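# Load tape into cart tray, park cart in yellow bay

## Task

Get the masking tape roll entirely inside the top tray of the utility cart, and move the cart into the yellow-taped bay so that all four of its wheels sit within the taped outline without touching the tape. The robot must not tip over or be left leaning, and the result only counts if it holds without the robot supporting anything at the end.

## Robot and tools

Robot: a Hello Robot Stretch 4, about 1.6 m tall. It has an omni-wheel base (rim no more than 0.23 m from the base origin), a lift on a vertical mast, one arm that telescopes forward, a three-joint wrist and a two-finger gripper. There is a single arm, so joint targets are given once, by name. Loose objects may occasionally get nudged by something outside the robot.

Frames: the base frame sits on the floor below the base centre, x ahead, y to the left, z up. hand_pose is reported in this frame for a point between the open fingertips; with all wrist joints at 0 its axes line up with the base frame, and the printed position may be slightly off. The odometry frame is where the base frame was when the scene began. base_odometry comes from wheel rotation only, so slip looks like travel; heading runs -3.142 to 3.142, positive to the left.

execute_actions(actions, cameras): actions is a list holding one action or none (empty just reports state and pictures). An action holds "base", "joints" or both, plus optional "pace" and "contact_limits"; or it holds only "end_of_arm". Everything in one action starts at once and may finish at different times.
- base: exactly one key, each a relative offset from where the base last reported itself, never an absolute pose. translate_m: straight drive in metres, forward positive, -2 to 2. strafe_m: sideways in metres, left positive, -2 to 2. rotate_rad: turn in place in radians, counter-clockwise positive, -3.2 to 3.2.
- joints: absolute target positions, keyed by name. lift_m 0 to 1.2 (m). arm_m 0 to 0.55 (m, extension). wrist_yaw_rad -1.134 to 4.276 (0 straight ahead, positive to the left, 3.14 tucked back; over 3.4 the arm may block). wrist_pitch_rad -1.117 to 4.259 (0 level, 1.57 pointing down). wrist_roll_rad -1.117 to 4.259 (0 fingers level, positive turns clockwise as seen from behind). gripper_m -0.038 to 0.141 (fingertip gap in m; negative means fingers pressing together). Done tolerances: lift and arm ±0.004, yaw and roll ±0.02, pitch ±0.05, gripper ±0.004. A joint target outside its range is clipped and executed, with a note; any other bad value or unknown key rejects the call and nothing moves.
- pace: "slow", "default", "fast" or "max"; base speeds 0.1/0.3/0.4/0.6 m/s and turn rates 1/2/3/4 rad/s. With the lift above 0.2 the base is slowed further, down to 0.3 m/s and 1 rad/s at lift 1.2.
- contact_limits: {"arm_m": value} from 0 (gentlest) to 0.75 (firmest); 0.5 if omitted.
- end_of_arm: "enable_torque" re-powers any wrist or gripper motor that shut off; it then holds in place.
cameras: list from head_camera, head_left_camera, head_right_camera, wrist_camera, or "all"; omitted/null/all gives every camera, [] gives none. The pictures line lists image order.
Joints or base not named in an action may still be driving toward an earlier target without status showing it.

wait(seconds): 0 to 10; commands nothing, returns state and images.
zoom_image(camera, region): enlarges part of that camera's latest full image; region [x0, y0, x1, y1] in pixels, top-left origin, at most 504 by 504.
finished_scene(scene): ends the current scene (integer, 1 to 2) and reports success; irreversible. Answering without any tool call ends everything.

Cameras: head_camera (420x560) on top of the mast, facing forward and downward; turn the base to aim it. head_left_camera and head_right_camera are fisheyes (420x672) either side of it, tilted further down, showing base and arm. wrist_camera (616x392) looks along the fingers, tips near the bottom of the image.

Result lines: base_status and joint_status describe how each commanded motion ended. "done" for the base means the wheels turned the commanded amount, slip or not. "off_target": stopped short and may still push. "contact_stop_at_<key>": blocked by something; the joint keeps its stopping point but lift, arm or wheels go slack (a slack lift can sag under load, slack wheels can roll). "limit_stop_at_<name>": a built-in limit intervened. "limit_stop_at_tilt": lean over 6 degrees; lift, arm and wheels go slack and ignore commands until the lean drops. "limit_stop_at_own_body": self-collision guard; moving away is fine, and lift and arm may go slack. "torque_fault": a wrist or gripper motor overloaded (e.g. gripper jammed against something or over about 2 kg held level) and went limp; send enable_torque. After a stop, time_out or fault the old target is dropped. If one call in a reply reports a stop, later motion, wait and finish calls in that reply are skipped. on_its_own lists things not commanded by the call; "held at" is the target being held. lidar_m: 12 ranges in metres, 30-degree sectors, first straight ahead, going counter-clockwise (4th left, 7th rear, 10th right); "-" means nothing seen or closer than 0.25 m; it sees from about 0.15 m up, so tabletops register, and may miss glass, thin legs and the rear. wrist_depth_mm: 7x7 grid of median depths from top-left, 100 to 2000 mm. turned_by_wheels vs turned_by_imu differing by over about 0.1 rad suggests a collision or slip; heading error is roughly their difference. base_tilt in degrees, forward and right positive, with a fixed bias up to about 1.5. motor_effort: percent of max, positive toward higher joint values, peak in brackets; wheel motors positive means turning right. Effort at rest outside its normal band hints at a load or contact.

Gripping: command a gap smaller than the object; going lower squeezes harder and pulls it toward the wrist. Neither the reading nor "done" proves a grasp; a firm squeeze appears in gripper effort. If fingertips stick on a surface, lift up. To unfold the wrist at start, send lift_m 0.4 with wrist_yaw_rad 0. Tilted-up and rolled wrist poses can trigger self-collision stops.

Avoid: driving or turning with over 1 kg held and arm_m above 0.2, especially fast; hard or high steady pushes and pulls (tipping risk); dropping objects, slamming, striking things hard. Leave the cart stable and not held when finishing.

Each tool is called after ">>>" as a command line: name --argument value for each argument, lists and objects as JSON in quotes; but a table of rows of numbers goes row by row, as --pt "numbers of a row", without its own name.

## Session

>>> execute_actions --actions '[]'

Scene clock: 0.00 s.
base_odometry: x=+0.000 y=+0.000 heading=+0.000 (m, m, rad; odometry frame)
turned_by_wheels: +0.000 (rad since the last result)
turned_by_imu: +0.000 (rad since the last result)
base_tilt: forward=-0.1 right=+0.3 (deg)
lidar_m: 1.79 2.03 1.35 1.21 2.30 1.63 1.63 0.89 0.74 0.71 0.81 1.78
base_status: not commanded
joint_positions: lift_m=+0.132 arm_m=-0.002 wrist_yaw_rad=+3.160 wrist_pitch_rad=-0.014 wrist_roll_rad=+0.004 gripper_m=+0.057
joint_status: not commanded
motor_effort: lift_m=+18 arm_m=+0 wrist_yaw_rad=-1 wrist_pitch_rad=-6 wrist_roll_rad=+2 gripper_m=-2 wheel_0=+0 wheel_1=+0 wheel_2=+0 (%)
hand_pose: x=-0.1213 y=+0.0820 z=+0.3141 quat_wxyz=(-0.009, +0.007, +0.002, +1.000) (m; base frame)
wrist_depth_mm: - 142 228 - - 1863 1921 / - 111 141 - 1983 1863 1808 / - 112 140 - 1983 1921 1808 / 109 134 162 - - 1863 1863 / 213 - - - 1983 1863 1808 / 232 1281 214 1430 220 1576 1618 / 768 788 842 163 831 976 991
pictures: head_camera, head_left_camera, head_right_camera, wrist_camera
Images, in order (width x height): head_camera 420x560, head_left_camera 420x672, head_right_camera 420x672, wrist_camera 616x392.

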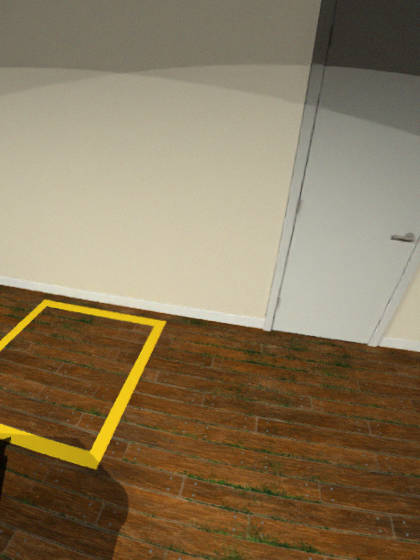

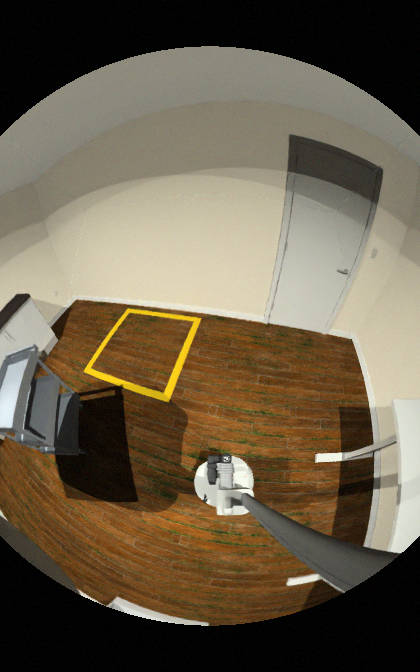

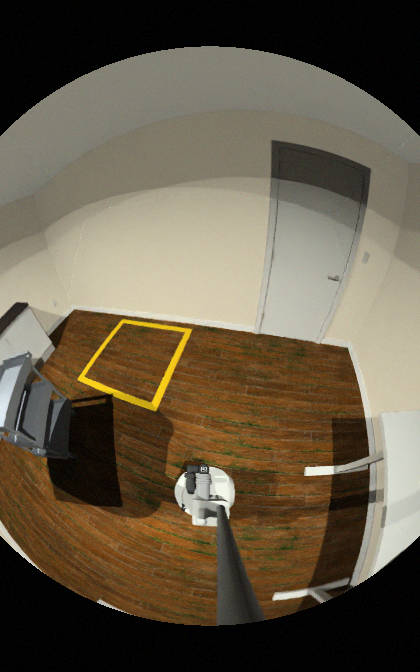

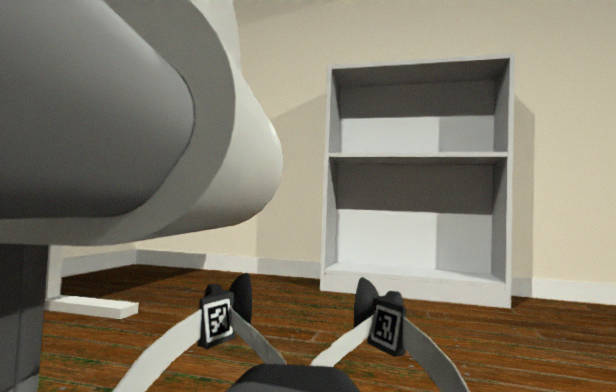

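>>> zoom_image --camera "head_right_camera" --region '[260, 380, 420, 630]'

>>> zoom_image --camera "head_left_camera" --region '[0, 280, 220, 520]'

Region (260, 380, 420, 630) of head_right_camera's 420x672 image, scaled by 2.016, with more detail than that image has; it fills the left 323 columns of this view, and the rest is white.

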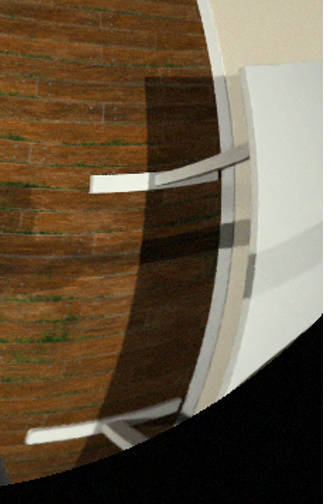

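Region (0, 280, 220, 520) of head_left_camera's 420x672 image, scaled by 2.100, with more detail than that image has; it fills the left 462 columns of this view, and the rest is white.

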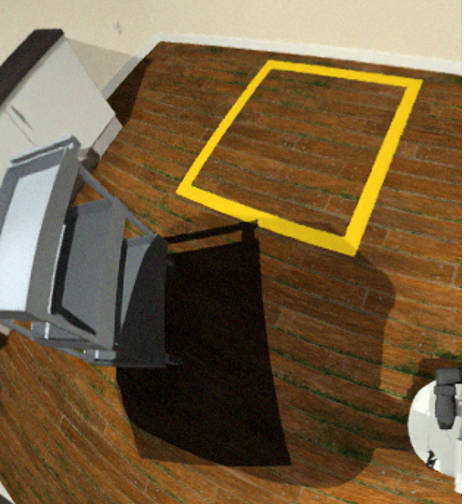

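>>> execute_actions --actions '[{"base": {"rotate_rad": -2.0}, "joints": {"lift_m": 1.1, "wrist_yaw_rad": 0, "gripper_m": 0.1}, "pace": "fast"}]'

Scene clock: 23.40 s.
base_odometry: x=+0.000 y=+0.000 heading=-2.001 (m, m, rad; odometry frame)
turned_by_wheels: -2.001 (rad since the last result)
turned_by_imu: -2.014 (rad since the last result)
base_tilt: forward=+0.0 right=+0.3 (deg)
lidar_m: 0.70 0.72 1.80 1.78 1.80 2.13 1.31 1.23 2.21 1.61 1.62 0.82
base_status: done
joint_positions: lift_m=+1.100 arm_m=-0.002 wrist_yaw_rad=+0.000 wrist_pitch_rad=-0.014 wrist_roll_rad=+0.004 gripper_m=+0.100
joint_status: all done
motor_effort: lift_m=+23(24) arm_m=+0(0) wrist_yaw_rad=-2(8) wrist_pitch_rad=-6(6) wrist_roll_rad=+2(1) gripper_m=-3(8) wheel_0=-2(9) wheel_1=-2(9) wheel_2=-3(9) (%)
hand_pose: x=+0.4573 y=-0.0873 z=+1.2820 quat_wxyz=(+1.000, +0.002, -0.007, +0.000) (m; base frame)
wrist_depth_mm: 1205 1281 1336 1397 1430 1537 1618 / 1182 1255 1336 1397 1464 1537 1661 / 1205 1255 1308 1397 1397 1537 1576 / 1205 1255 1336 1366 1430 1576 1576 / 1205 1255 1281 1336 1397 1499 1576 / 1160 1229 221 1366 224 1499 1537 / 917 854 891 153 904 931 1025
pictures: head_camera, head_left_camera, head_right_camera, wrist_camera
Images, in order (width x height): head_camera 420x560, head_left_camera 420x672, head_right_camera 420x672, wrist_camera 616x392.

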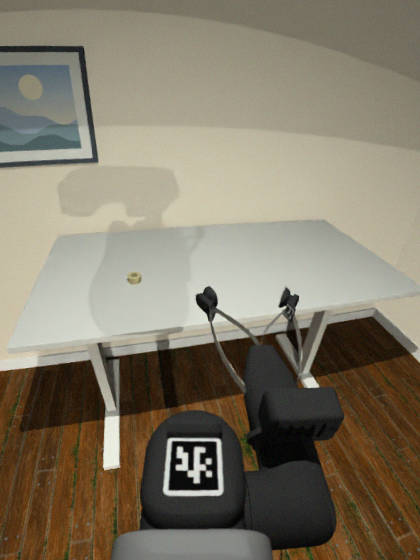

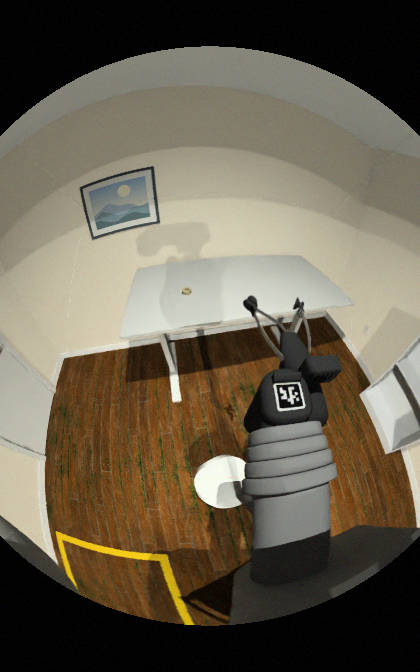

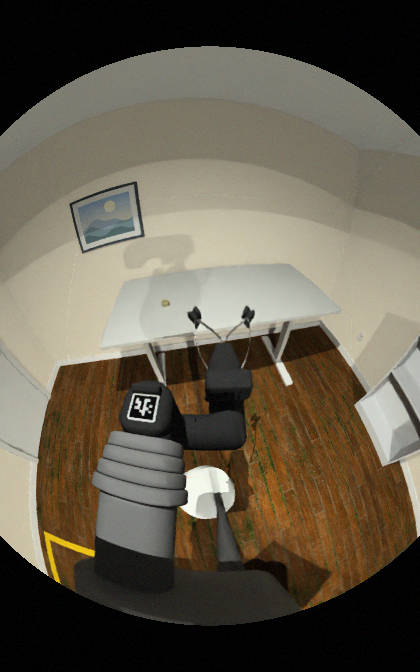

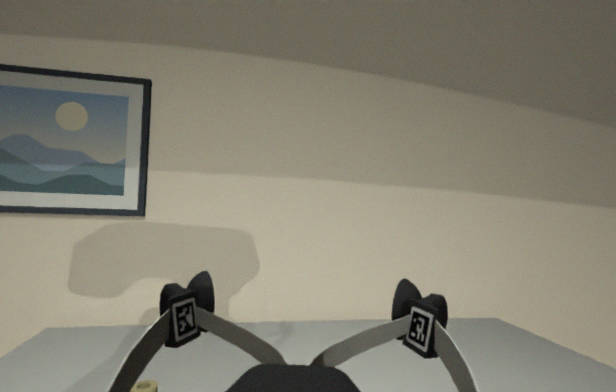

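>>> execute_actions --actions '[{"base": {"rotate_rad": 0.336}, "joints": {"lift_m": 1.19, "wrist_pitch_rad": 1.57, "arm_m": 0.22}, "pace": "fast"}]' --cameras '["head_right_camera", "head_left_camera"]'

Scene clock: 64.63 s.
base_odometry: x=+0.000 y=+0.000 heading=-1.665 (m, m, rad; odometry frame)
turned_by_wheels: +0.336 (rad since the last result)
turned_by_imu: +0.340 (rad since the last result)
base_tilt: forward=-0.1 right=+0.3 (deg)
lidar_m: 0.71 0.78 1.79 1.77 1.96 1.48 1.21 2.49 1.66 1.64 0.95 0.74
base_status: done
joint_positions: lift_m=+1.190 arm_m=+0.218 wrist_yaw_rad=+0.000 wrist_pitch_rad=+1.570 wrist_roll_rad=+0.004 gripper_m=+0.100
joint_status: all done
motor_effort: lift_m=+23(25) arm_m=+9(8) wrist_yaw_rad=-2(3) wrist_pitch_rad=-1(6) wrist_roll_rad=+1(1) gripper_m=-3(0) wheel_0=-1(5) wheel_1=+0(4) wheel_2=+0(7) (%)
hand_pose: x=+0.3897 y=-0.0874 z=+1.0793 quat_wxyz=(+0.707, +0.001, +0.707, -0.001) (m; base frame)
wrist_depth_mm: 1366 1366 1308 1366 1336 1366 1336 / 1336 1336 1308 1308 1308 1336 1336 / 1336 1308 1336 1308 1366 1308 1308 / 1336 1366 1336 1308 1336 1336 1336 / 1336 1336 1336 1336 1308 1308 1336 / 1336 1366 222 1078 224 1308 1308 / 1336 1336 1118 153 1336 1308 1308
pictures: head_left_camera, head_right_camera
Images, in order (width x height): head_left_camera 420x672, head_right_camera 420x672.

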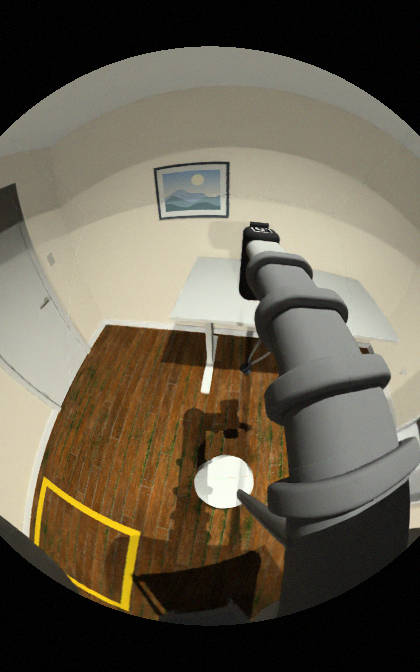

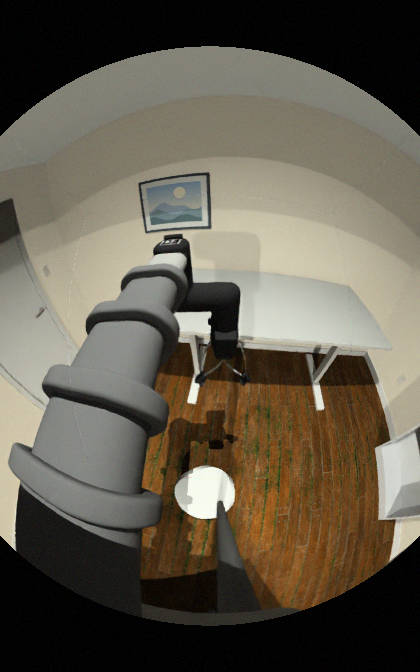

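>>> execute_actions --actions '[{"base": {"translate_m": 0.35}, "joints": {"arm_m": 0.47}, "pace": "fast"}]' --cameras '["head_right_camera", "wrist_camera"]'

Scene clock: 71.13 s.
base_odometry: x=-0.033 y=-0.349 heading=-1.665 (m, m, rad; odometry frame)
turned_by_wheels: +0.000 (rad since the last result)
turned_by_imu: +0.001 (rad since the last result)
base_tilt: forward=+0.0 right=+0.3 (deg)
lidar_m: 0.36 0.40 1.75 1.73 1.88 2.89 1.56 2.55 1.72 1.09 0.48 0.36
base_status: done
joint_positions: lift_m=+1.190 arm_m=+0.469 wrist_yaw_rad=+0.000 wrist_pitch_rad=+1.570 wrist_roll_rad=+0.004 gripper_m=+0.100
joint_status: all done
motor_effort: lift_m=+23(23) arm_m=+8(8) wrist_yaw_rad=-1(1) wrist_pitch_rad=-2(2) wrist_roll_rad=+1(1) gripper_m=-1(0) wheel_0=+0(6) wheel_1=-1(7) wheel_2=+2(10) (%)
hand_pose: x=+0.6397 y=-0.0874 z=+1.0794 quat_wxyz=(+0.707, +0.001, +0.707, -0.001) (m; base frame)
wrist_depth_mm: 364 362 364 359 359 357 357 / 364 359 359 359 359 359 357 / 362 357 357 359 357 355 357 / 357 362 359 357 357 355 355 / 357 357 357 355 353 355 353 / 355 355 222 353 225 353 353 / 357 353 353 153 353 351 353
pictures: head_right_camera, wrist_camera
Images, in order (width x height): head_right_camera 420x672, wrist_camera 616x392.

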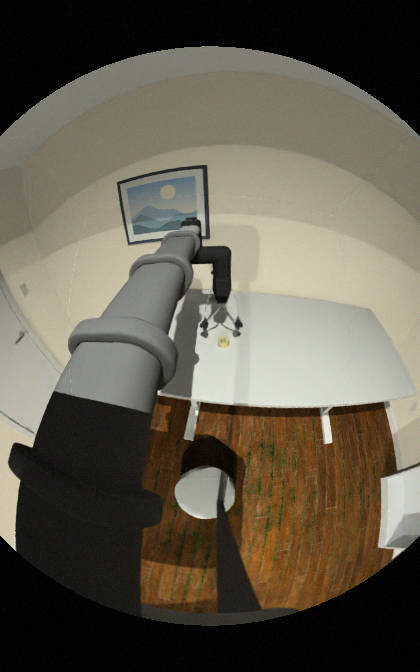

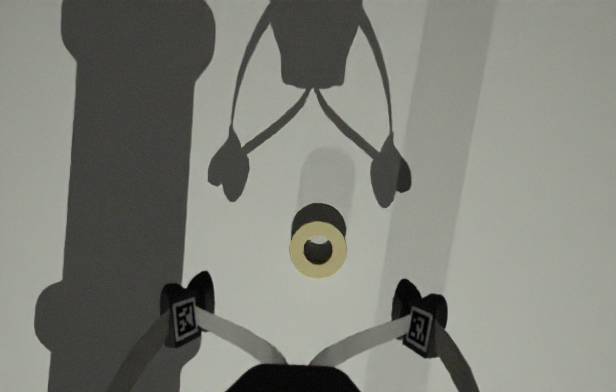

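>>> execute_actions --actions '[{"base": {"strafe_m": -0.01}, "joints": {"arm_m": 0.491, "lift_m": 1.095, "gripper_m": 0.08}}]' --cameras '["wrist_camera"]'

Scene clock: 88.40 s.
base_odometry: x=-0.043 y=-0.348 heading=-1.664 (m, m, rad; odometry frame)
turned_by_wheels: +0.000 (rad since the last result)
turned_by_imu: +0.001 (rad since the last result)
base_tilt: forward=+0.0 right=+0.3 (deg)
lidar_m: 0.36 0.40 1.78 1.72 1.91 2.89 1.56 2.54 1.71 1.05 0.50 0.37
base_status: done
joint_positions: lift_m=+1.095 arm_m=+0.489 wrist_yaw_rad=+0.000 wrist_pitch_rad=+1.570 wrist_roll_rad=+0.004 gripper_m=+0.080
joint_status: all done
motor_effort: lift_m=+14(23) arm_m=+9(9) wrist_yaw_rad=-3(1) wrist_pitch_rad=-1(1) wrist_roll_rad=+1(1) gripper_m=-2(3) wheel_0=+2(6) wheel_1=-1(6) wheel_2=+0(1) (%)
hand_pose: x=+0.6606 y=-0.0874 z=+0.9851 quat_wxyz=(+0.707, +0.001, +0.707, -0.001) (m; base frame)
wrist_depth_mm: 266 265 264 263 263 263 263 / 265 264 264 263 264 263 263 / 264 264 264 263 262 262 262 / 264 263 263 263 262 262 260 / 263 263 262 260 260 259 259 / 263 262 219 236 220 259 259 / 260 259 259 158 259 258 258
pictures: wrist_camera
Images, in order (width x height): wrist_camera 616x392.

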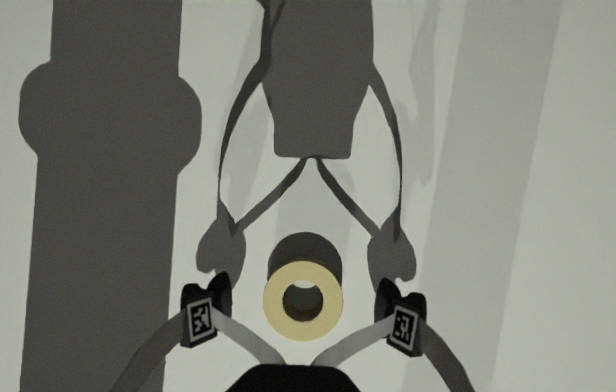

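>>> execute_actions --actions '[{"joints": {"lift_m": 1.091, "gripper_m": 0.015}}]' --cameras '["wrist_camera"]'

Scene clock: 94.40 s.
base_odometry: x=-0.043 y=-0.348 heading=-1.664 (m, m, rad; odometry frame)
turned_by_wheels: +0.000 (rad since the last result)
turned_by_imu: +0.001 (rad since the last result)
base_tilt: forward=+0.0 right=+0.3 (deg)
lidar_m: 0.36 0.39 1.76 1.73 1.90 2.89 1.57 2.52 1.72 1.06 0.48 0.36
base_status: not commanded
joint_positions: lift_m=+1.091 arm_m=+0.489 wrist_yaw_rad=+0.000 wrist_pitch_rad=+1.570 wrist_roll_rad=+0.004 gripper_m=+0.015
joint_status: all done
motor_effort: lift_m=+14(13) arm_m=+9(9) wrist_yaw_rad=+0(1) wrist_pitch_rad=-1(1) wrist_roll_rad=+2(2) gripper_m=-21(18) wheel_0=+2(2) wheel_1=-1(1) wheel_2=+0(0) (%)
hand_pose: x=+0.6606 y=-0.0874 z=+0.9811 quat_wxyz=(+0.707, +0.001, +0.707, -0.001) (m; base frame)
wrist_depth_mm: 263 262 260 260 259 259 258 / 262 260 258 260 259 259 258 / 259 259 259 259 258 257 256 / 259 259 257 257 257 257 256 / 258 258 258 256 256 256 255 / 258 259 205 226 256 255 255 / 257 256 256 226 255 254 253
pictures: wrist_camera
Images, in order (width x height): wrist_camera 616x392.

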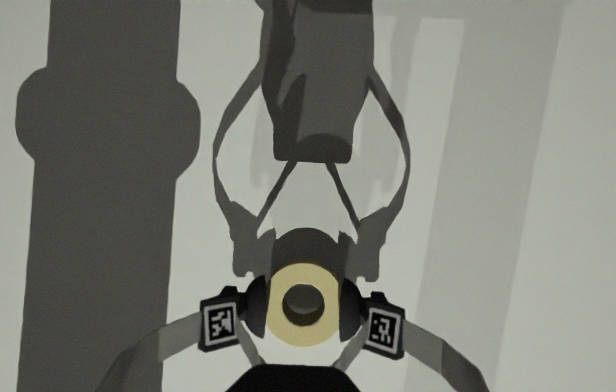

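>>> zoom_image --camera "wrist_camera" --region '[190, 220, 420, 392]'

Region (190, 220, 420, 392) of wrist_camera's 616x392 image, scaled by 2.191; it fills the top 377 rows of this view, and the rest is white.

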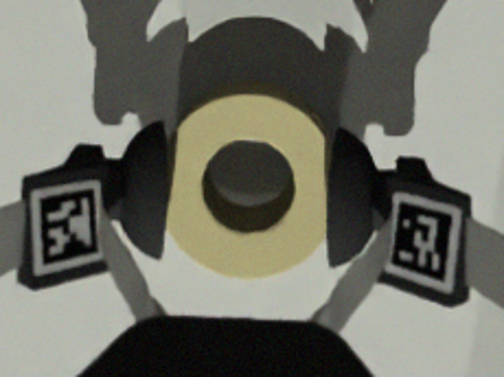

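>>> execute_actions --actions '[]' --cameras '["wrist_camera", "head_right_camera"]'

Scene clock: 102.43 s.
base_odometry: x=-0.043 y=-0.348 heading=-1.664 (m, m, rad; odometry frame)
turned_by_wheels: +0.000 (rad since the last result)
turned_by_imu: +0.001 (rad since the last result)
base_tilt: forward=+0.0 right=+0.3 (deg)
lidar_m: 0.35 0.41 1.76 1.73 1.89 2.89 1.58 2.53 1.71 1.05 0.48 0.38
base_status: not commanded
joint_positions: lift_m=+1.091 arm_m=+0.489 wrist_yaw_rad=+0.000 wrist_pitch_rad=+1.570 wrist_roll_rad=+0.004 gripper_m=+0.015
joint_status: all done
motor_effort: lift_m=+14(13) arm_m=+9(9) wrist_yaw_rad=-1(1) wrist_pitch_rad=-1(1) wrist_roll_rad=+2(2) gripper_m=-21(18) wheel_0=+2(2) wheel_1=-1(1) wheel_2=+0(0) (%)
hand_pose: x=+0.6606 y=-0.0874 z=+0.9811 quat_wxyz=(+0.707, +0.001, +0.707, -0.001) (m; base frame)
wrist_depth_mm: 262 262 260 259 259 260 257 / 260 260 259 258 258 258 257 / 258 259 259 258 258 257 257 / 259 259 258 258 256 257 256 / 257 259 257 256 255 256 255 / 258 258 207 228 255 255 254 / 257 256 255 225 254 253 254
pictures: head_right_camera, wrist_camera
Images, in order (width x height): head_right_camera 420x672, wrist_camera 616x392.

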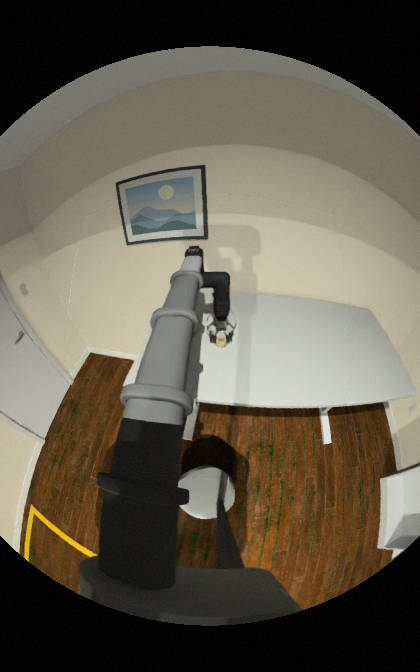

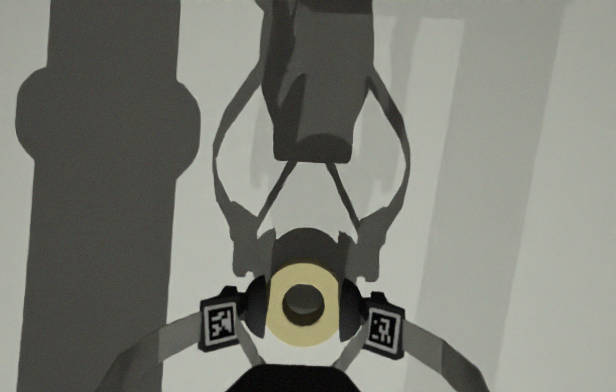

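>>> zoom_image --camera "head_right_camera" --region '[195, 300, 250, 360]'

>>> zoom_image --camera "wrist_camera" --region '[190, 220, 420, 392]'

Region (195, 300, 250, 360) of head_right_camera's 420x672 image, scaled by 8.400, with more detail than that image has; it fills the left 462 columns of this view, and the rest is white.

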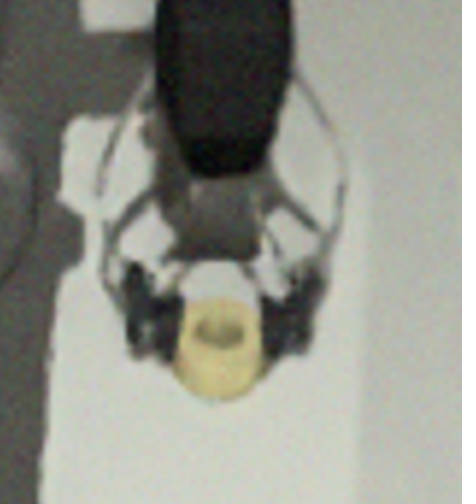

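Region (190, 220, 420, 392) of wrist_camera's 616x392 image, scaled by 2.191; it fills the top 377 rows of this view, and the rest is white.

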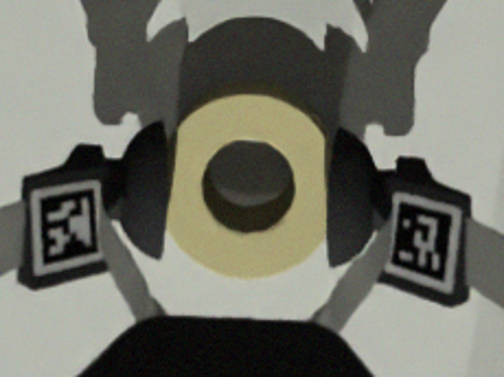

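>>> execute_actions --actions '[]' --cameras '["wrist_camera"]'

Scene clock: 120.03 s.
base_odometry: x=-0.043 y=-0.348 heading=-1.664 (m, m, rad; odometry frame)
turned_by_wheels: +0.000 (rad since the last result)
turned_by_imu: +0.001 (rad since the last result)
base_tilt: forward=+0.0 right=+0.3 (deg)
lidar_m: 0.36 0.41 1.77 1.73 1.91 2.85 1.56 2.54 1.71 1.07 0.49 0.36
base_status: not commanded
joint_positions: lift_m=+1.091 arm_m=+0.489 wrist_yaw_rad=+0.000 wrist_pitch_rad=+1.570 wrist_roll_rad=+0.004 gripper_m=+0.015
joint_status: all done
motor_effort: lift_m=+14(13) arm_m=+9(9) wrist_yaw_rad=+0(1) wrist_pitch_rad=-1(1) wrist_roll_rad=+1(2) gripper_m=-24(18) wheel_0=+2(2) wheel_1=-1(1) wheel_2=+0(0) (%)
hand_pose: x=+0.6606 y=-0.0874 z=+0.9811 quat_wxyz=(+0.707, +0.001, +0.707, -0.001) (m; base frame)
wrist_depth_mm: 263 262 259 259 260 258 258 / 260 260 259 260 258 258 257 / 260 259 259 258 258 258 258 / 259 259 258 259 257 257 256 / 258 258 257 256 257 255 255 / 258 258 206 227 255 254 255 / 257 256 256 226 253 255 254
pictures: wrist_camera
Images, in order (width x height): wrist_camera 616x392.

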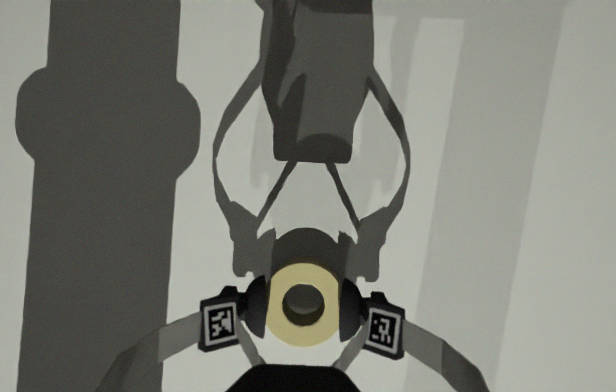

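>>> execute_actions --actions '[{"base": {"translate_m": -1.17}, "joints": {"lift_m": 1.12, "arm_m": 0.35}, "pace": "fast"}]' --cameras '["wrist_camera", "head_left_camera"]'

Scene clock: 208.80 s.
base_odometry: x=+0.067 y=+0.817 heading=-1.664 (m, m, rad; odometry frame)
turned_by_wheels: +0.000 (rad since the last result)
turned_by_imu: +0.005 (rad since the last result)
base_tilt: forward=+0.0 right=+0.3 (deg)
lidar_m: 1.51 2.41 1.91 1.89 2.08 0.49 0.38 0.44 1.86 1.55 1.64 1.56
base_status: done
joint_positions: lift_m=+1.120 arm_m=+0.352 wrist_yaw_rad=+0.000 wrist_pitch_rad=+1.570 wrist_roll_rad=+0.004 gripper_m=+0.015
joint_status: all done
motor_effort: lift_m=+23(24) arm_m=-8(9) wrist_yaw_rad=-1(2) wrist_pitch_rad=+0(1) wrist_roll_rad=+1(2) gripper_m=-23(18) wheel_0=-1(6) wheel_1=+0(5) wheel_2=+0(11) (%)
hand_pose: x=+0.5226 y=-0.0874 z=+1.0094 quat_wxyz=(+0.707, +0.001, +0.707, -0.001) (m; base frame)
wrist_depth_mm: 1255 1255 1281 1281 1255 1255 1205 / 1281 1255 1229 1255 1255 1229 1255 / 1255 1281 1229 1255 1255 1229 1229 / 1255 1255 1255 1229 1281 1229 1255 / 1255 1255 1229 1255 1229 1281 1255 / 1255 1255 206 227 1255 1229 1229 / 1255 1255 1025 225 1229 1255 1255
pictures: head_left_camera, wrist_camera
Images, in order (width x height): head_left_camera 420x672, wrist_camera 616x392.

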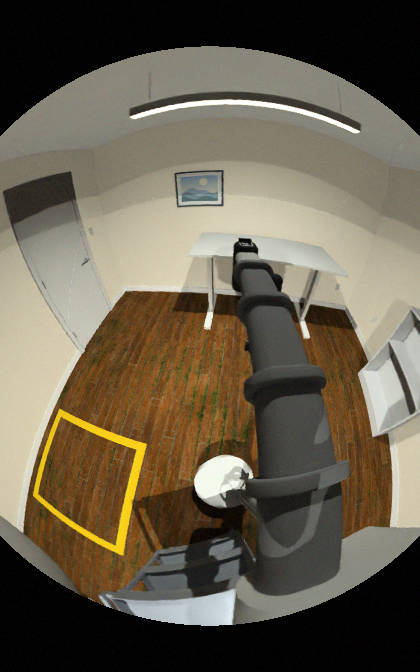

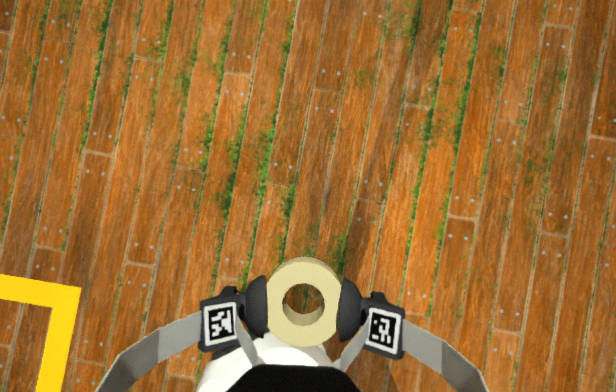

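>>> execute_actions --actions '[{"base": {"rotate_rad": 3.08}, "joints": {"lift_m": 1.07, "arm_m": 0.48}}]'

Scene clock: 237.17 s.
base_odometry: x=+0.067 y=+0.817 heading=+1.415 (m, m, rad; odometry frame)
turned_by_wheels: +3.080 (rad since the last result)
turned_by_imu: +3.106 (rad since the last result)
base_tilt: forward=-0.1 right=+0.3 (deg)
lidar_m: 0.40 0.40 1.86 1.56 1.60 1.58 1.90 2.50 1.98 1.90 2.02 0.54
base_status: done
joint_positions: lift_m=+1.070 arm_m=+0.479 wrist_yaw_rad=+0.000 wrist_pitch_rad=+1.570 wrist_roll_rad=+0.004 gripper_m=+0.015
joint_status: all done
motor_effort: lift_m=+14(21) arm_m=+8(9) wrist_yaw_rad=-1(2) wrist_pitch_rad=-1(0) wrist_roll_rad=+1(1) gripper_m=-22(22) wheel_0=+0(8) wheel_1=-1(5) wheel_2=-1(9) (%)
hand_pose: x=+0.6498 y=-0.0874 z=+0.9601 quat_wxyz=(+0.707, +0.001, +0.707, -0.001) (m; base frame)
wrist_depth_mm: 379 397 399 397 399 394 355 / 399 399 397 394 397 394 368 / 397 397 394 397 394 394 392 / 399 397 397 394 392 392 392 / 397 394 394 394 392 392 389 / 394 397 206 227 389 389 359 / 392 392 392 227 334 329 1182
pictures: head_camera, head_left_camera, head_right_camera, wrist_camera
Images, in order (width x height): head_camera 420x560, head_left_camera 420x672, head_right_camera 420x672, wrist_camera 616x392.

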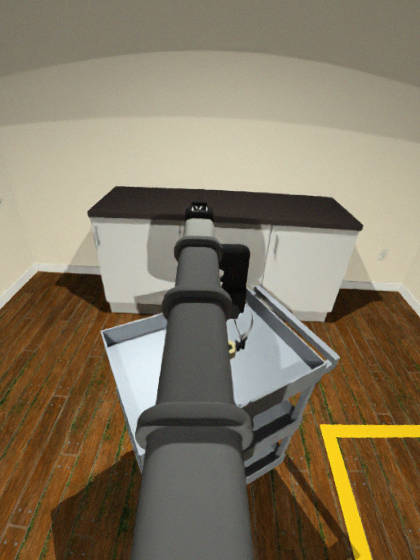

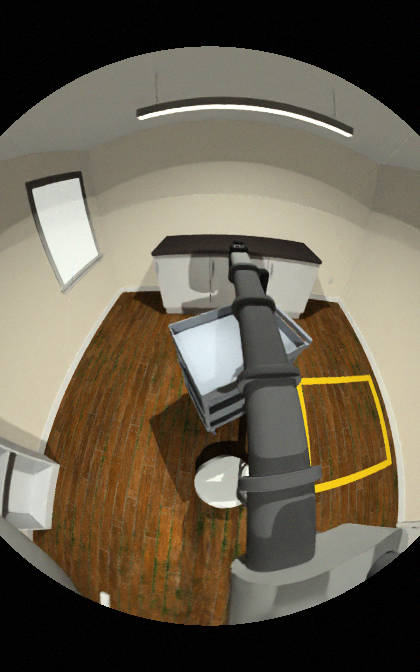

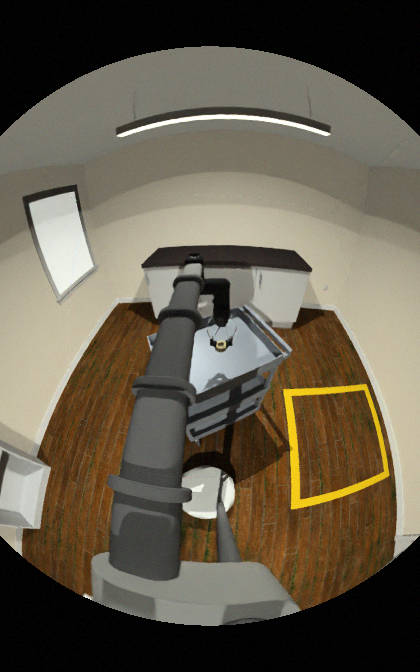

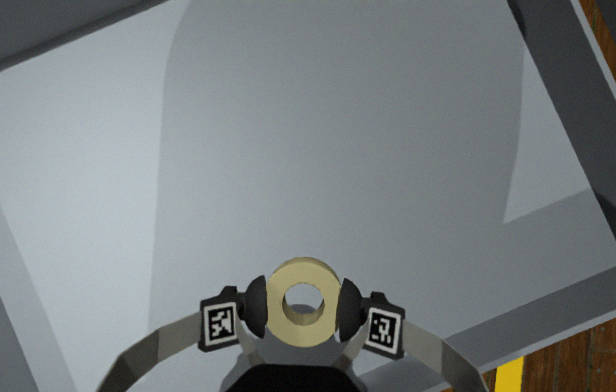

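>>> execute_actions --actions '[{"joints": {"lift_m": 0.934}}]' --cameras '["wrist_camera"]'

Scene clock: 263.10 s.
base_odometry: x=+0.067 y=+0.817 heading=+1.415 (m, m, rad; odometry frame)
turned_by_wheels: +0.000 (rad since the last result)
turned_by_imu: +0.001 (rad since the last result)
base_tilt: forward=-0.1 right=+0.3 (deg)
lidar_m: 0.40 0.40 1.85 1.55 1.62 1.56 1.89 2.49 1.98 1.90 2.04 0.55
base_status: not commanded
joint_positions: lift_m=+0.934 arm_m=+0.479 wrist_yaw_rad=+0.000 wrist_pitch_rad=+1.570 wrist_roll_rad=+0.004 gripper_m=+0.015
joint_status: all done
motor_effort: lift_m=+14(16) arm_m=+8(8) wrist_yaw_rad=-1(2) wrist_pitch_rad=-1(0) wrist_roll_rad=+2(1) gripper_m=-19(21) wheel_0=+0(0) wheel_1=-1(1) wheel_2=-1(1) (%)
hand_pose: x=+0.6498 y=-0.0874 z=+0.8241 quat_wxyz=(+0.707, +0.001, +0.707, -0.001) (m; base frame)
wrist_depth_mm: 260 260 259 259 259 256 257 / 262 260 259 258 258 257 257 / 260 259 258 257 258 256 257 / 257 259 256 257 256 256 256 / 258 258 256 257 256 255 255 / 256 256 206 226 255 253 254 / 256 255 255 226 254 251 252
pictures: wrist_camera
Images, in order (width x height): wrist_camera 616x392.

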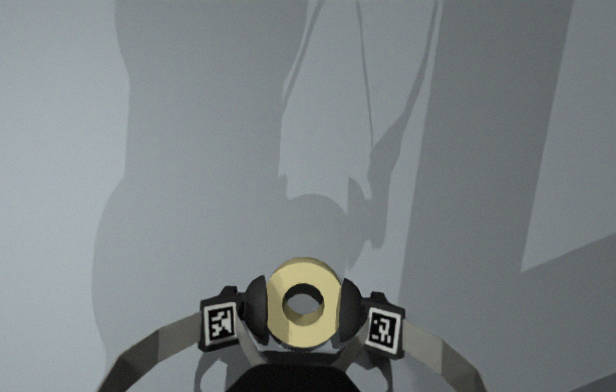

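>>> execute_actions --actions '[{"joints": {"gripper_m": 0.07}}]' --cameras '["wrist_camera", "head_camera", "head_right_camera"]'

Scene clock: 266.43 s.
base_odometry: x=+0.067 y=+0.817 heading=+1.415 (m, m, rad; odometry frame)
turned_by_wheels: +0.000 (rad since the last result)
turned_by_imu: +0.001 (rad since the last result)
base_tilt: forward=+0.0 right=+0.2 (deg)
lidar_m: 0.40 0.39 1.86 1.55 1.63 1.55 1.89 2.49 1.97 1.89 2.03 0.55
base_status: not commanded
joint_positions: lift_m=+0.934 arm_m=+0.479 wrist_yaw_rad=+0.000 wrist_pitch_rad=+1.570 wrist_roll_rad=+0.004 gripper_m=+0.070
joint_status: all done
motor_effort: lift_m=+14(14) arm_m=+8(8) wrist_yaw_rad=-1(1) wrist_pitch_rad=-2(1) wrist_roll_rad=+1(1) gripper_m=+0(27) wheel_0=+0(0) wheel_1=-1(1) wheel_2=-1(0) (%)
hand_pose: x=+0.6497 y=-0.0874 z=+0.8241 quat_wxyz=(+0.707, +0.001, +0.707, -0.001) (m; base frame)
wrist_depth_mm: 260 260 260 259 259 258 258 / 259 259 259 258 256 257 257 / 259 258 257 258 257 257 256 / 259 258 258 257 257 257 255 / 258 256 256 257 255 256 255 / 257 257 214 231 219 255 254 / 256 255 256 160 254 253 253
pictures: head_camera, head_right_camera, wrist_camera
Images, in order (width x height): head_camera 420x560, head_right_camera 420x672, wrist_camera 616x392.

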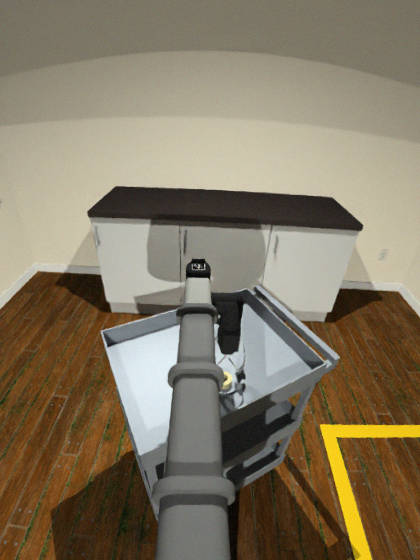

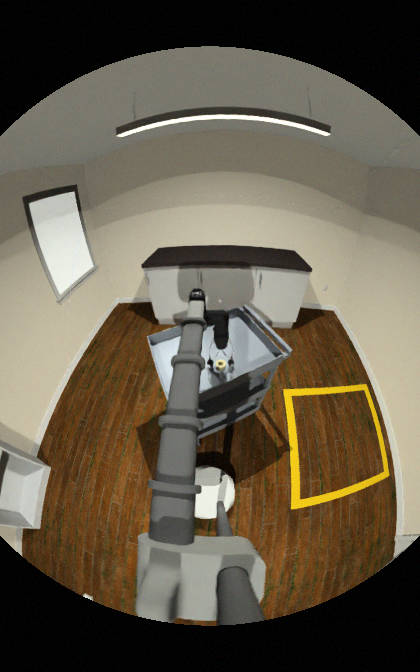

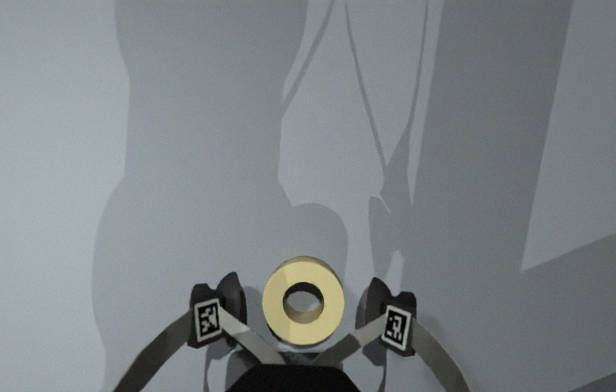

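>>> execute_actions --actions '[{"joints": {"lift_m": 1.025, "wrist_roll_rad": 0.78}, "pace": "fast"}]' --cameras '[]'

>>> execute_actions --actions '[{"base": {"rotate_rad": -0.345}, "joints": {"arm_m": 0.513}}]' --cameras '["head_right_camera", "wrist_camera", "head_camera"]'

Scene clock: 316.80 s.
base_odometry: x=+0.067 y=+0.817 heading=+1.415 (m, m, rad; odometry frame)
turned_by_wheels: +0.000 (rad since the last result)
turned_by_imu: +0.001 (rad since the last result)
base_tilt: forward=+0.0 right=+0.2 (deg)
lidar_m: 0.40 0.38 1.86 1.54 1.60 1.56 1.90 2.50 1.98 1.90 2.02 0.55
base_status: not commanded
joint_positions: lift_m=+1.025 arm_m=+0.479 wrist_yaw_rad=+0.000 wrist_pitch_rad=+1.570 wrist_roll_rad=+0.780 gripper_m=+0.070
joint_status: all done
motor_effort: lift_m=+23(24) arm_m=+8(8) wrist_yaw_rad=-2(2) wrist_pitch_rad=-2(0) wrist_roll_rad=+3(9) gripper_m=-3(5) wheel_0=+0(0) wheel_1=-1(1) wheel_2=-1(1) (%)
hand_pose: x=+0.6497 y=-0.0874 z=+0.9144 quat_wxyz=(+0.654, +0.269, +0.654, -0.269) (m; base frame)
wrist_depth_mm: 353 351 349 351 353 353 340 / 349 351 351 351 351 351 332 / 349 349 349 349 349 351 1160 / 345 345 349 347 347 347 1160 / 345 345 349 347 347 329 1138 / 347 343 213 347 218 327 1138 / 345 345 342 159 345 960 1160
pictures: none
No camera images: the call's "cameras" was empty. Leave "cameras" out to get every camera's image.

Scene clock: 318.03 s.
base_odometry: x=+0.067 y=+0.817 heading=+1.070 (m, m, rad; odometry frame)
turned_by_wheels: -0.345 (rad since the last result)
turned_by_imu: -0.348 (rad since the last result)
base_tilt: forward=+0.0 right=+0.3 (deg)
lidar_m: 0.48 0.40 2.14 1.81 1.55 1.76 1.56 1.56 2.24 1.92 1.91 2.18
base_status: done
joint_positions: lift_m=+1.025 arm_m=+0.511 wrist_yaw_rad=+0.000 wrist_pitch_rad=+1.570 wrist_roll_rad=+0.780 gripper_m=+0.070
joint_status: all done
motor_effort: lift_m=+23(23) arm_m=+9(9) wrist_yaw_rad=-1(2) wrist_pitch_rad=-1(1) wrist_roll_rad=+3(2) gripper_m=-3(5) wheel_0=+0(6) wheel_1=+0(4) wheel_2=+0(6) (%)
hand_pose: x=+0.6826 y=-0.0874 z=+0.9144 quat_wxyz=(+0.654, +0.269, +0.654, -0.269) (m; base frame)
wrist_depth_mm: 1160 1160 1182 1205 1182 1182 1182 / 1160 1160 301 304 1182 1182 1160 / 347 349 349 1138 1160 1160 1160 / 349 349 347 1182 1160 1160 1160 / 345 345 347 1160 1160 1160 1138 / 347 347 213 1160 219 1138 1160 / 343 345 342 160 1025 1138 1160
pictures: head_camera, head_right_camera, wrist_camera
Images, in order (width x height): head_camera 420x560, head_right_camera 420x672, wrist_camera 616x392.

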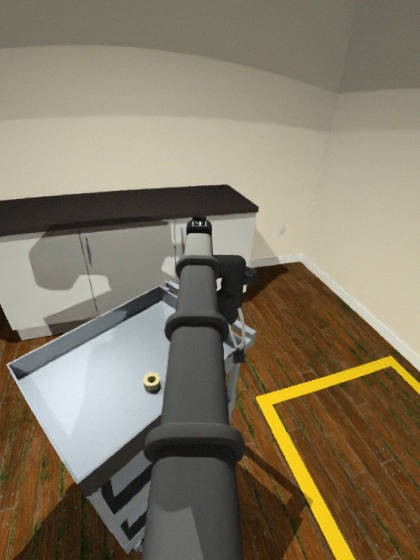

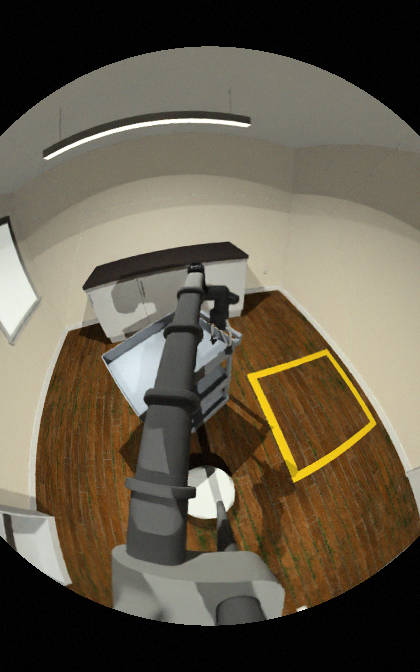

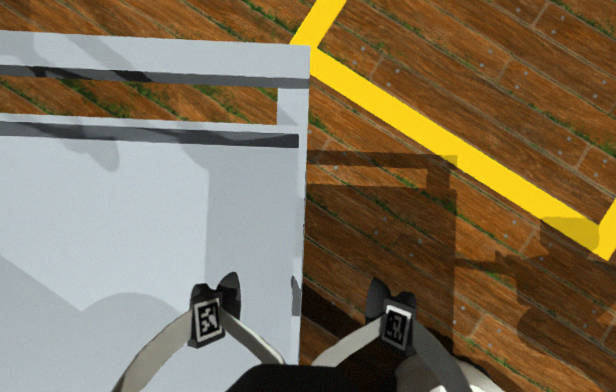

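>>> execute_actions --actions '[{"joints": {"lift_m": 0.945, "gripper_m": 0.04}, "pace": "fast"}]' --cameras '["wrist_camera"]'

Scene clock: 341.80 s.
base_odometry: x=+0.067 y=+0.817 heading=+1.070 (m, m, rad; odometry frame)
turned_by_wheels: +0.000 (rad since the last result)
turned_by_imu: +0.001 (rad since the last result)
base_tilt: forward=+0.0 right=+0.2 (deg)
lidar_m: 0.48 0.39 2.12 1.79 1.55 1.73 1.57 1.56 2.26 1.91 1.89 2.19
base_status: not commanded
joint_positions: lift_m=+0.945 arm_m=+0.511 wrist_yaw_rad=+0.000 wrist_pitch_rad=+1.570 wrist_roll_rad=+0.780 gripper_m=+0.040
joint_status: all done
motor_effort: lift_m=+14(22) arm_m=+9(9) wrist_yaw_rad=-2(1) wrist_pitch_rad=+0(1) wrist_roll_rad=+3(3) gripper_m=-5(0) wheel_0=-1(1) wheel_1=+0(0) wheel_2=+0(0) (%)
hand_pose: x=+0.6826 y=-0.0874 z=+0.8351 quat_wxyz=(+0.654, +0.269, +0.654, -0.269) (m; base frame)
wrist_depth_mm: 215 209 204 224 1098 1078 1098 / 227 1078 1060 225 1060 1098 1078 / 267 267 268 1078 1098 1098 1078 / 267 267 268 1078 1078 1078 1078 / 267 266 266 1078 1098 1078 1098 / 265 265 211 266 1078 1060 1060 / 265 265 264 156 1060 1060 1060
pictures: wrist_camera
Images, in order (width x height): wrist_camera 616x392.

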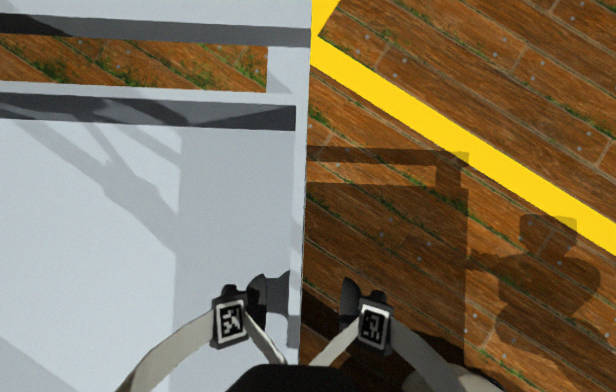

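>>> execute_actions --actions '[{"joints": {"gripper_m": -0.028}}]' --cameras '["wrist_camera"]'

Scene clock: 345.20 s.
base_odometry: x=+0.067 y=+0.817 heading=+1.070 (m, m, rad; odometry frame)
turned_by_wheels: +0.000 (rad since the last result)
turned_by_imu: +0.001 (rad since the last result)
base_tilt: forward=+0.0 right=+0.2 (deg)
lidar_m: 0.47 0.39 2.14 1.82 1.56 1.73 1.55 1.55 2.25 1.91 1.91 2.18
base_status: not commanded
joint_positions: lift_m=+0.945 arm_m=+0.512 wrist_yaw_rad=+0.001 wrist_pitch_rad=+1.566 wrist_roll_rad=+0.780 gripper_m=-0.027
joint_status: all done
motor_effort: lift_m=+23(23) arm_m=+8(9) wrist_yaw_rad=-3(2) wrist_pitch_rad=+10(11) wrist_roll_rad=+2(4) gripper_m=-25(30) wheel_0=+0(1) wheel_1=+0(0) wheel_2=+0(0) (%)
hand_pose: x=+0.6838 y=-0.0874 z=+0.8344 quat_wxyz=(+0.656, +0.269, +0.653, -0.268) (m; base frame)
wrist_depth_mm: 1078 211 206 219 1060 1078 1098 / 232 221 1060 1078 1078 1078 1060 / 260 260 263 262 1078 1060 1060 / 262 262 259 262 1078 1078 1078 / 260 262 260 260 1042 1098 1060 / 258 259 259 203 1060 1060 1060 / 259 258 257 190 179 1060 1060
pictures: wrist_camera
Images, in order (width x height): wrist_camera 616x392.

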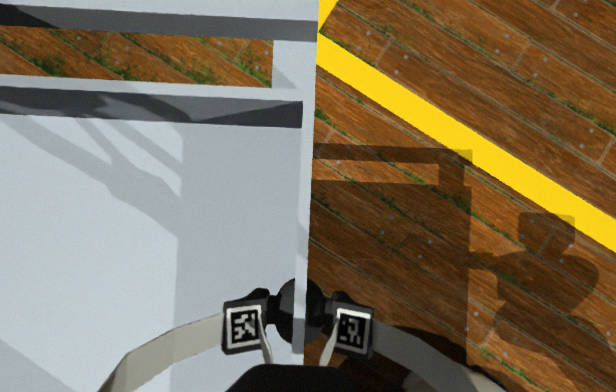

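>>> execute_actions --actions '[{"base": {"strafe_m": -0.45}, "joints": {"lift_m": 0.939}}]' --cameras '["head_left_camera", "head_right_camera", "wrist_camera"]'

Scene clock: 354.93 s.
base_odometry: x=+0.462 y=+0.602 heading=+1.070 (m, m, rad; odometry frame)
turned_by_wheels: +0.000 (rad since the last result)
turned_by_imu: +0.005 (rad since the last result)
base_tilt: forward=+0.0 right=+0.3 (deg)
lidar_m: 0.44 0.37 2.16 2.25 1.95 1.70 1.41 1.43 1.73 1.47 1.47 1.69
base_status: done
joint_positions: lift_m=+0.939 arm_m=+0.512 wrist_yaw_rad=+0.001 wrist_pitch_rad=+1.571 wrist_roll_rad=+0.779 gripper_m=-0.027
joint_status: all done
motor_effort: lift_m=+16(22) arm_m=+8(8) wrist_yaw_rad=-3(5) wrist_pitch_rad=-1(9) wrist_roll_rad=+3(3) gripper_m=-20(30) wheel_0=-2(19) wheel_1=+0(6) wheel_2=+0(8) (%)
hand_pose: x=+0.6826 y=-0.0874 z=+0.8290 quat_wxyz=(+0.654, +0.268, +0.654, -0.268) (m; base frame)
wrist_depth_mm: 204 202 200 218 1060 1078 1078 / 1078 1060 1060 218 1078 1098 1078 / 262 262 262 262 1060 1060 1060 / 260 259 260 260 1078 1060 1078 / 260 259 260 260 1078 1060 1060 / 257 258 259 202 1060 1078 1078 / 256 258 258 189 946 1042 1060
pictures: head_left_camera, head_right_camera, wrist_camera
Images, in order (width x height): head_left_camera 420x672, head_right_camera 420x672, wrist_camera 616x392.

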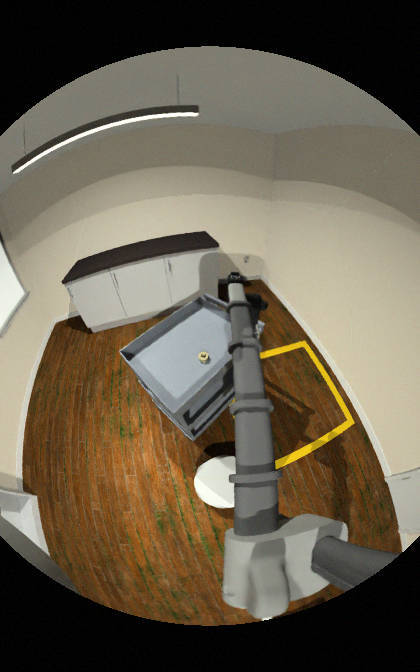

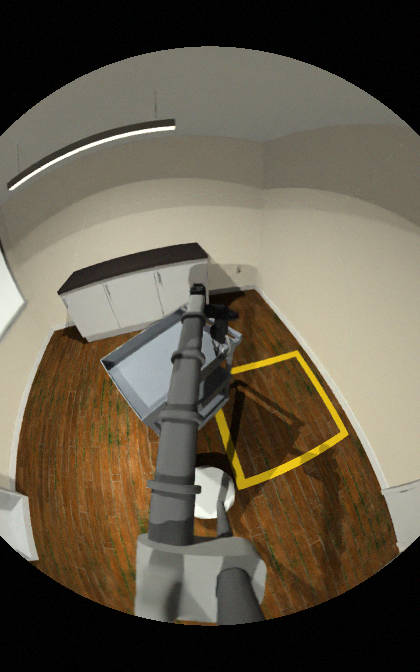

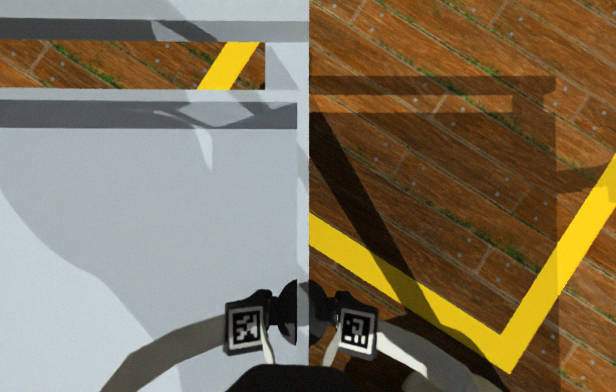

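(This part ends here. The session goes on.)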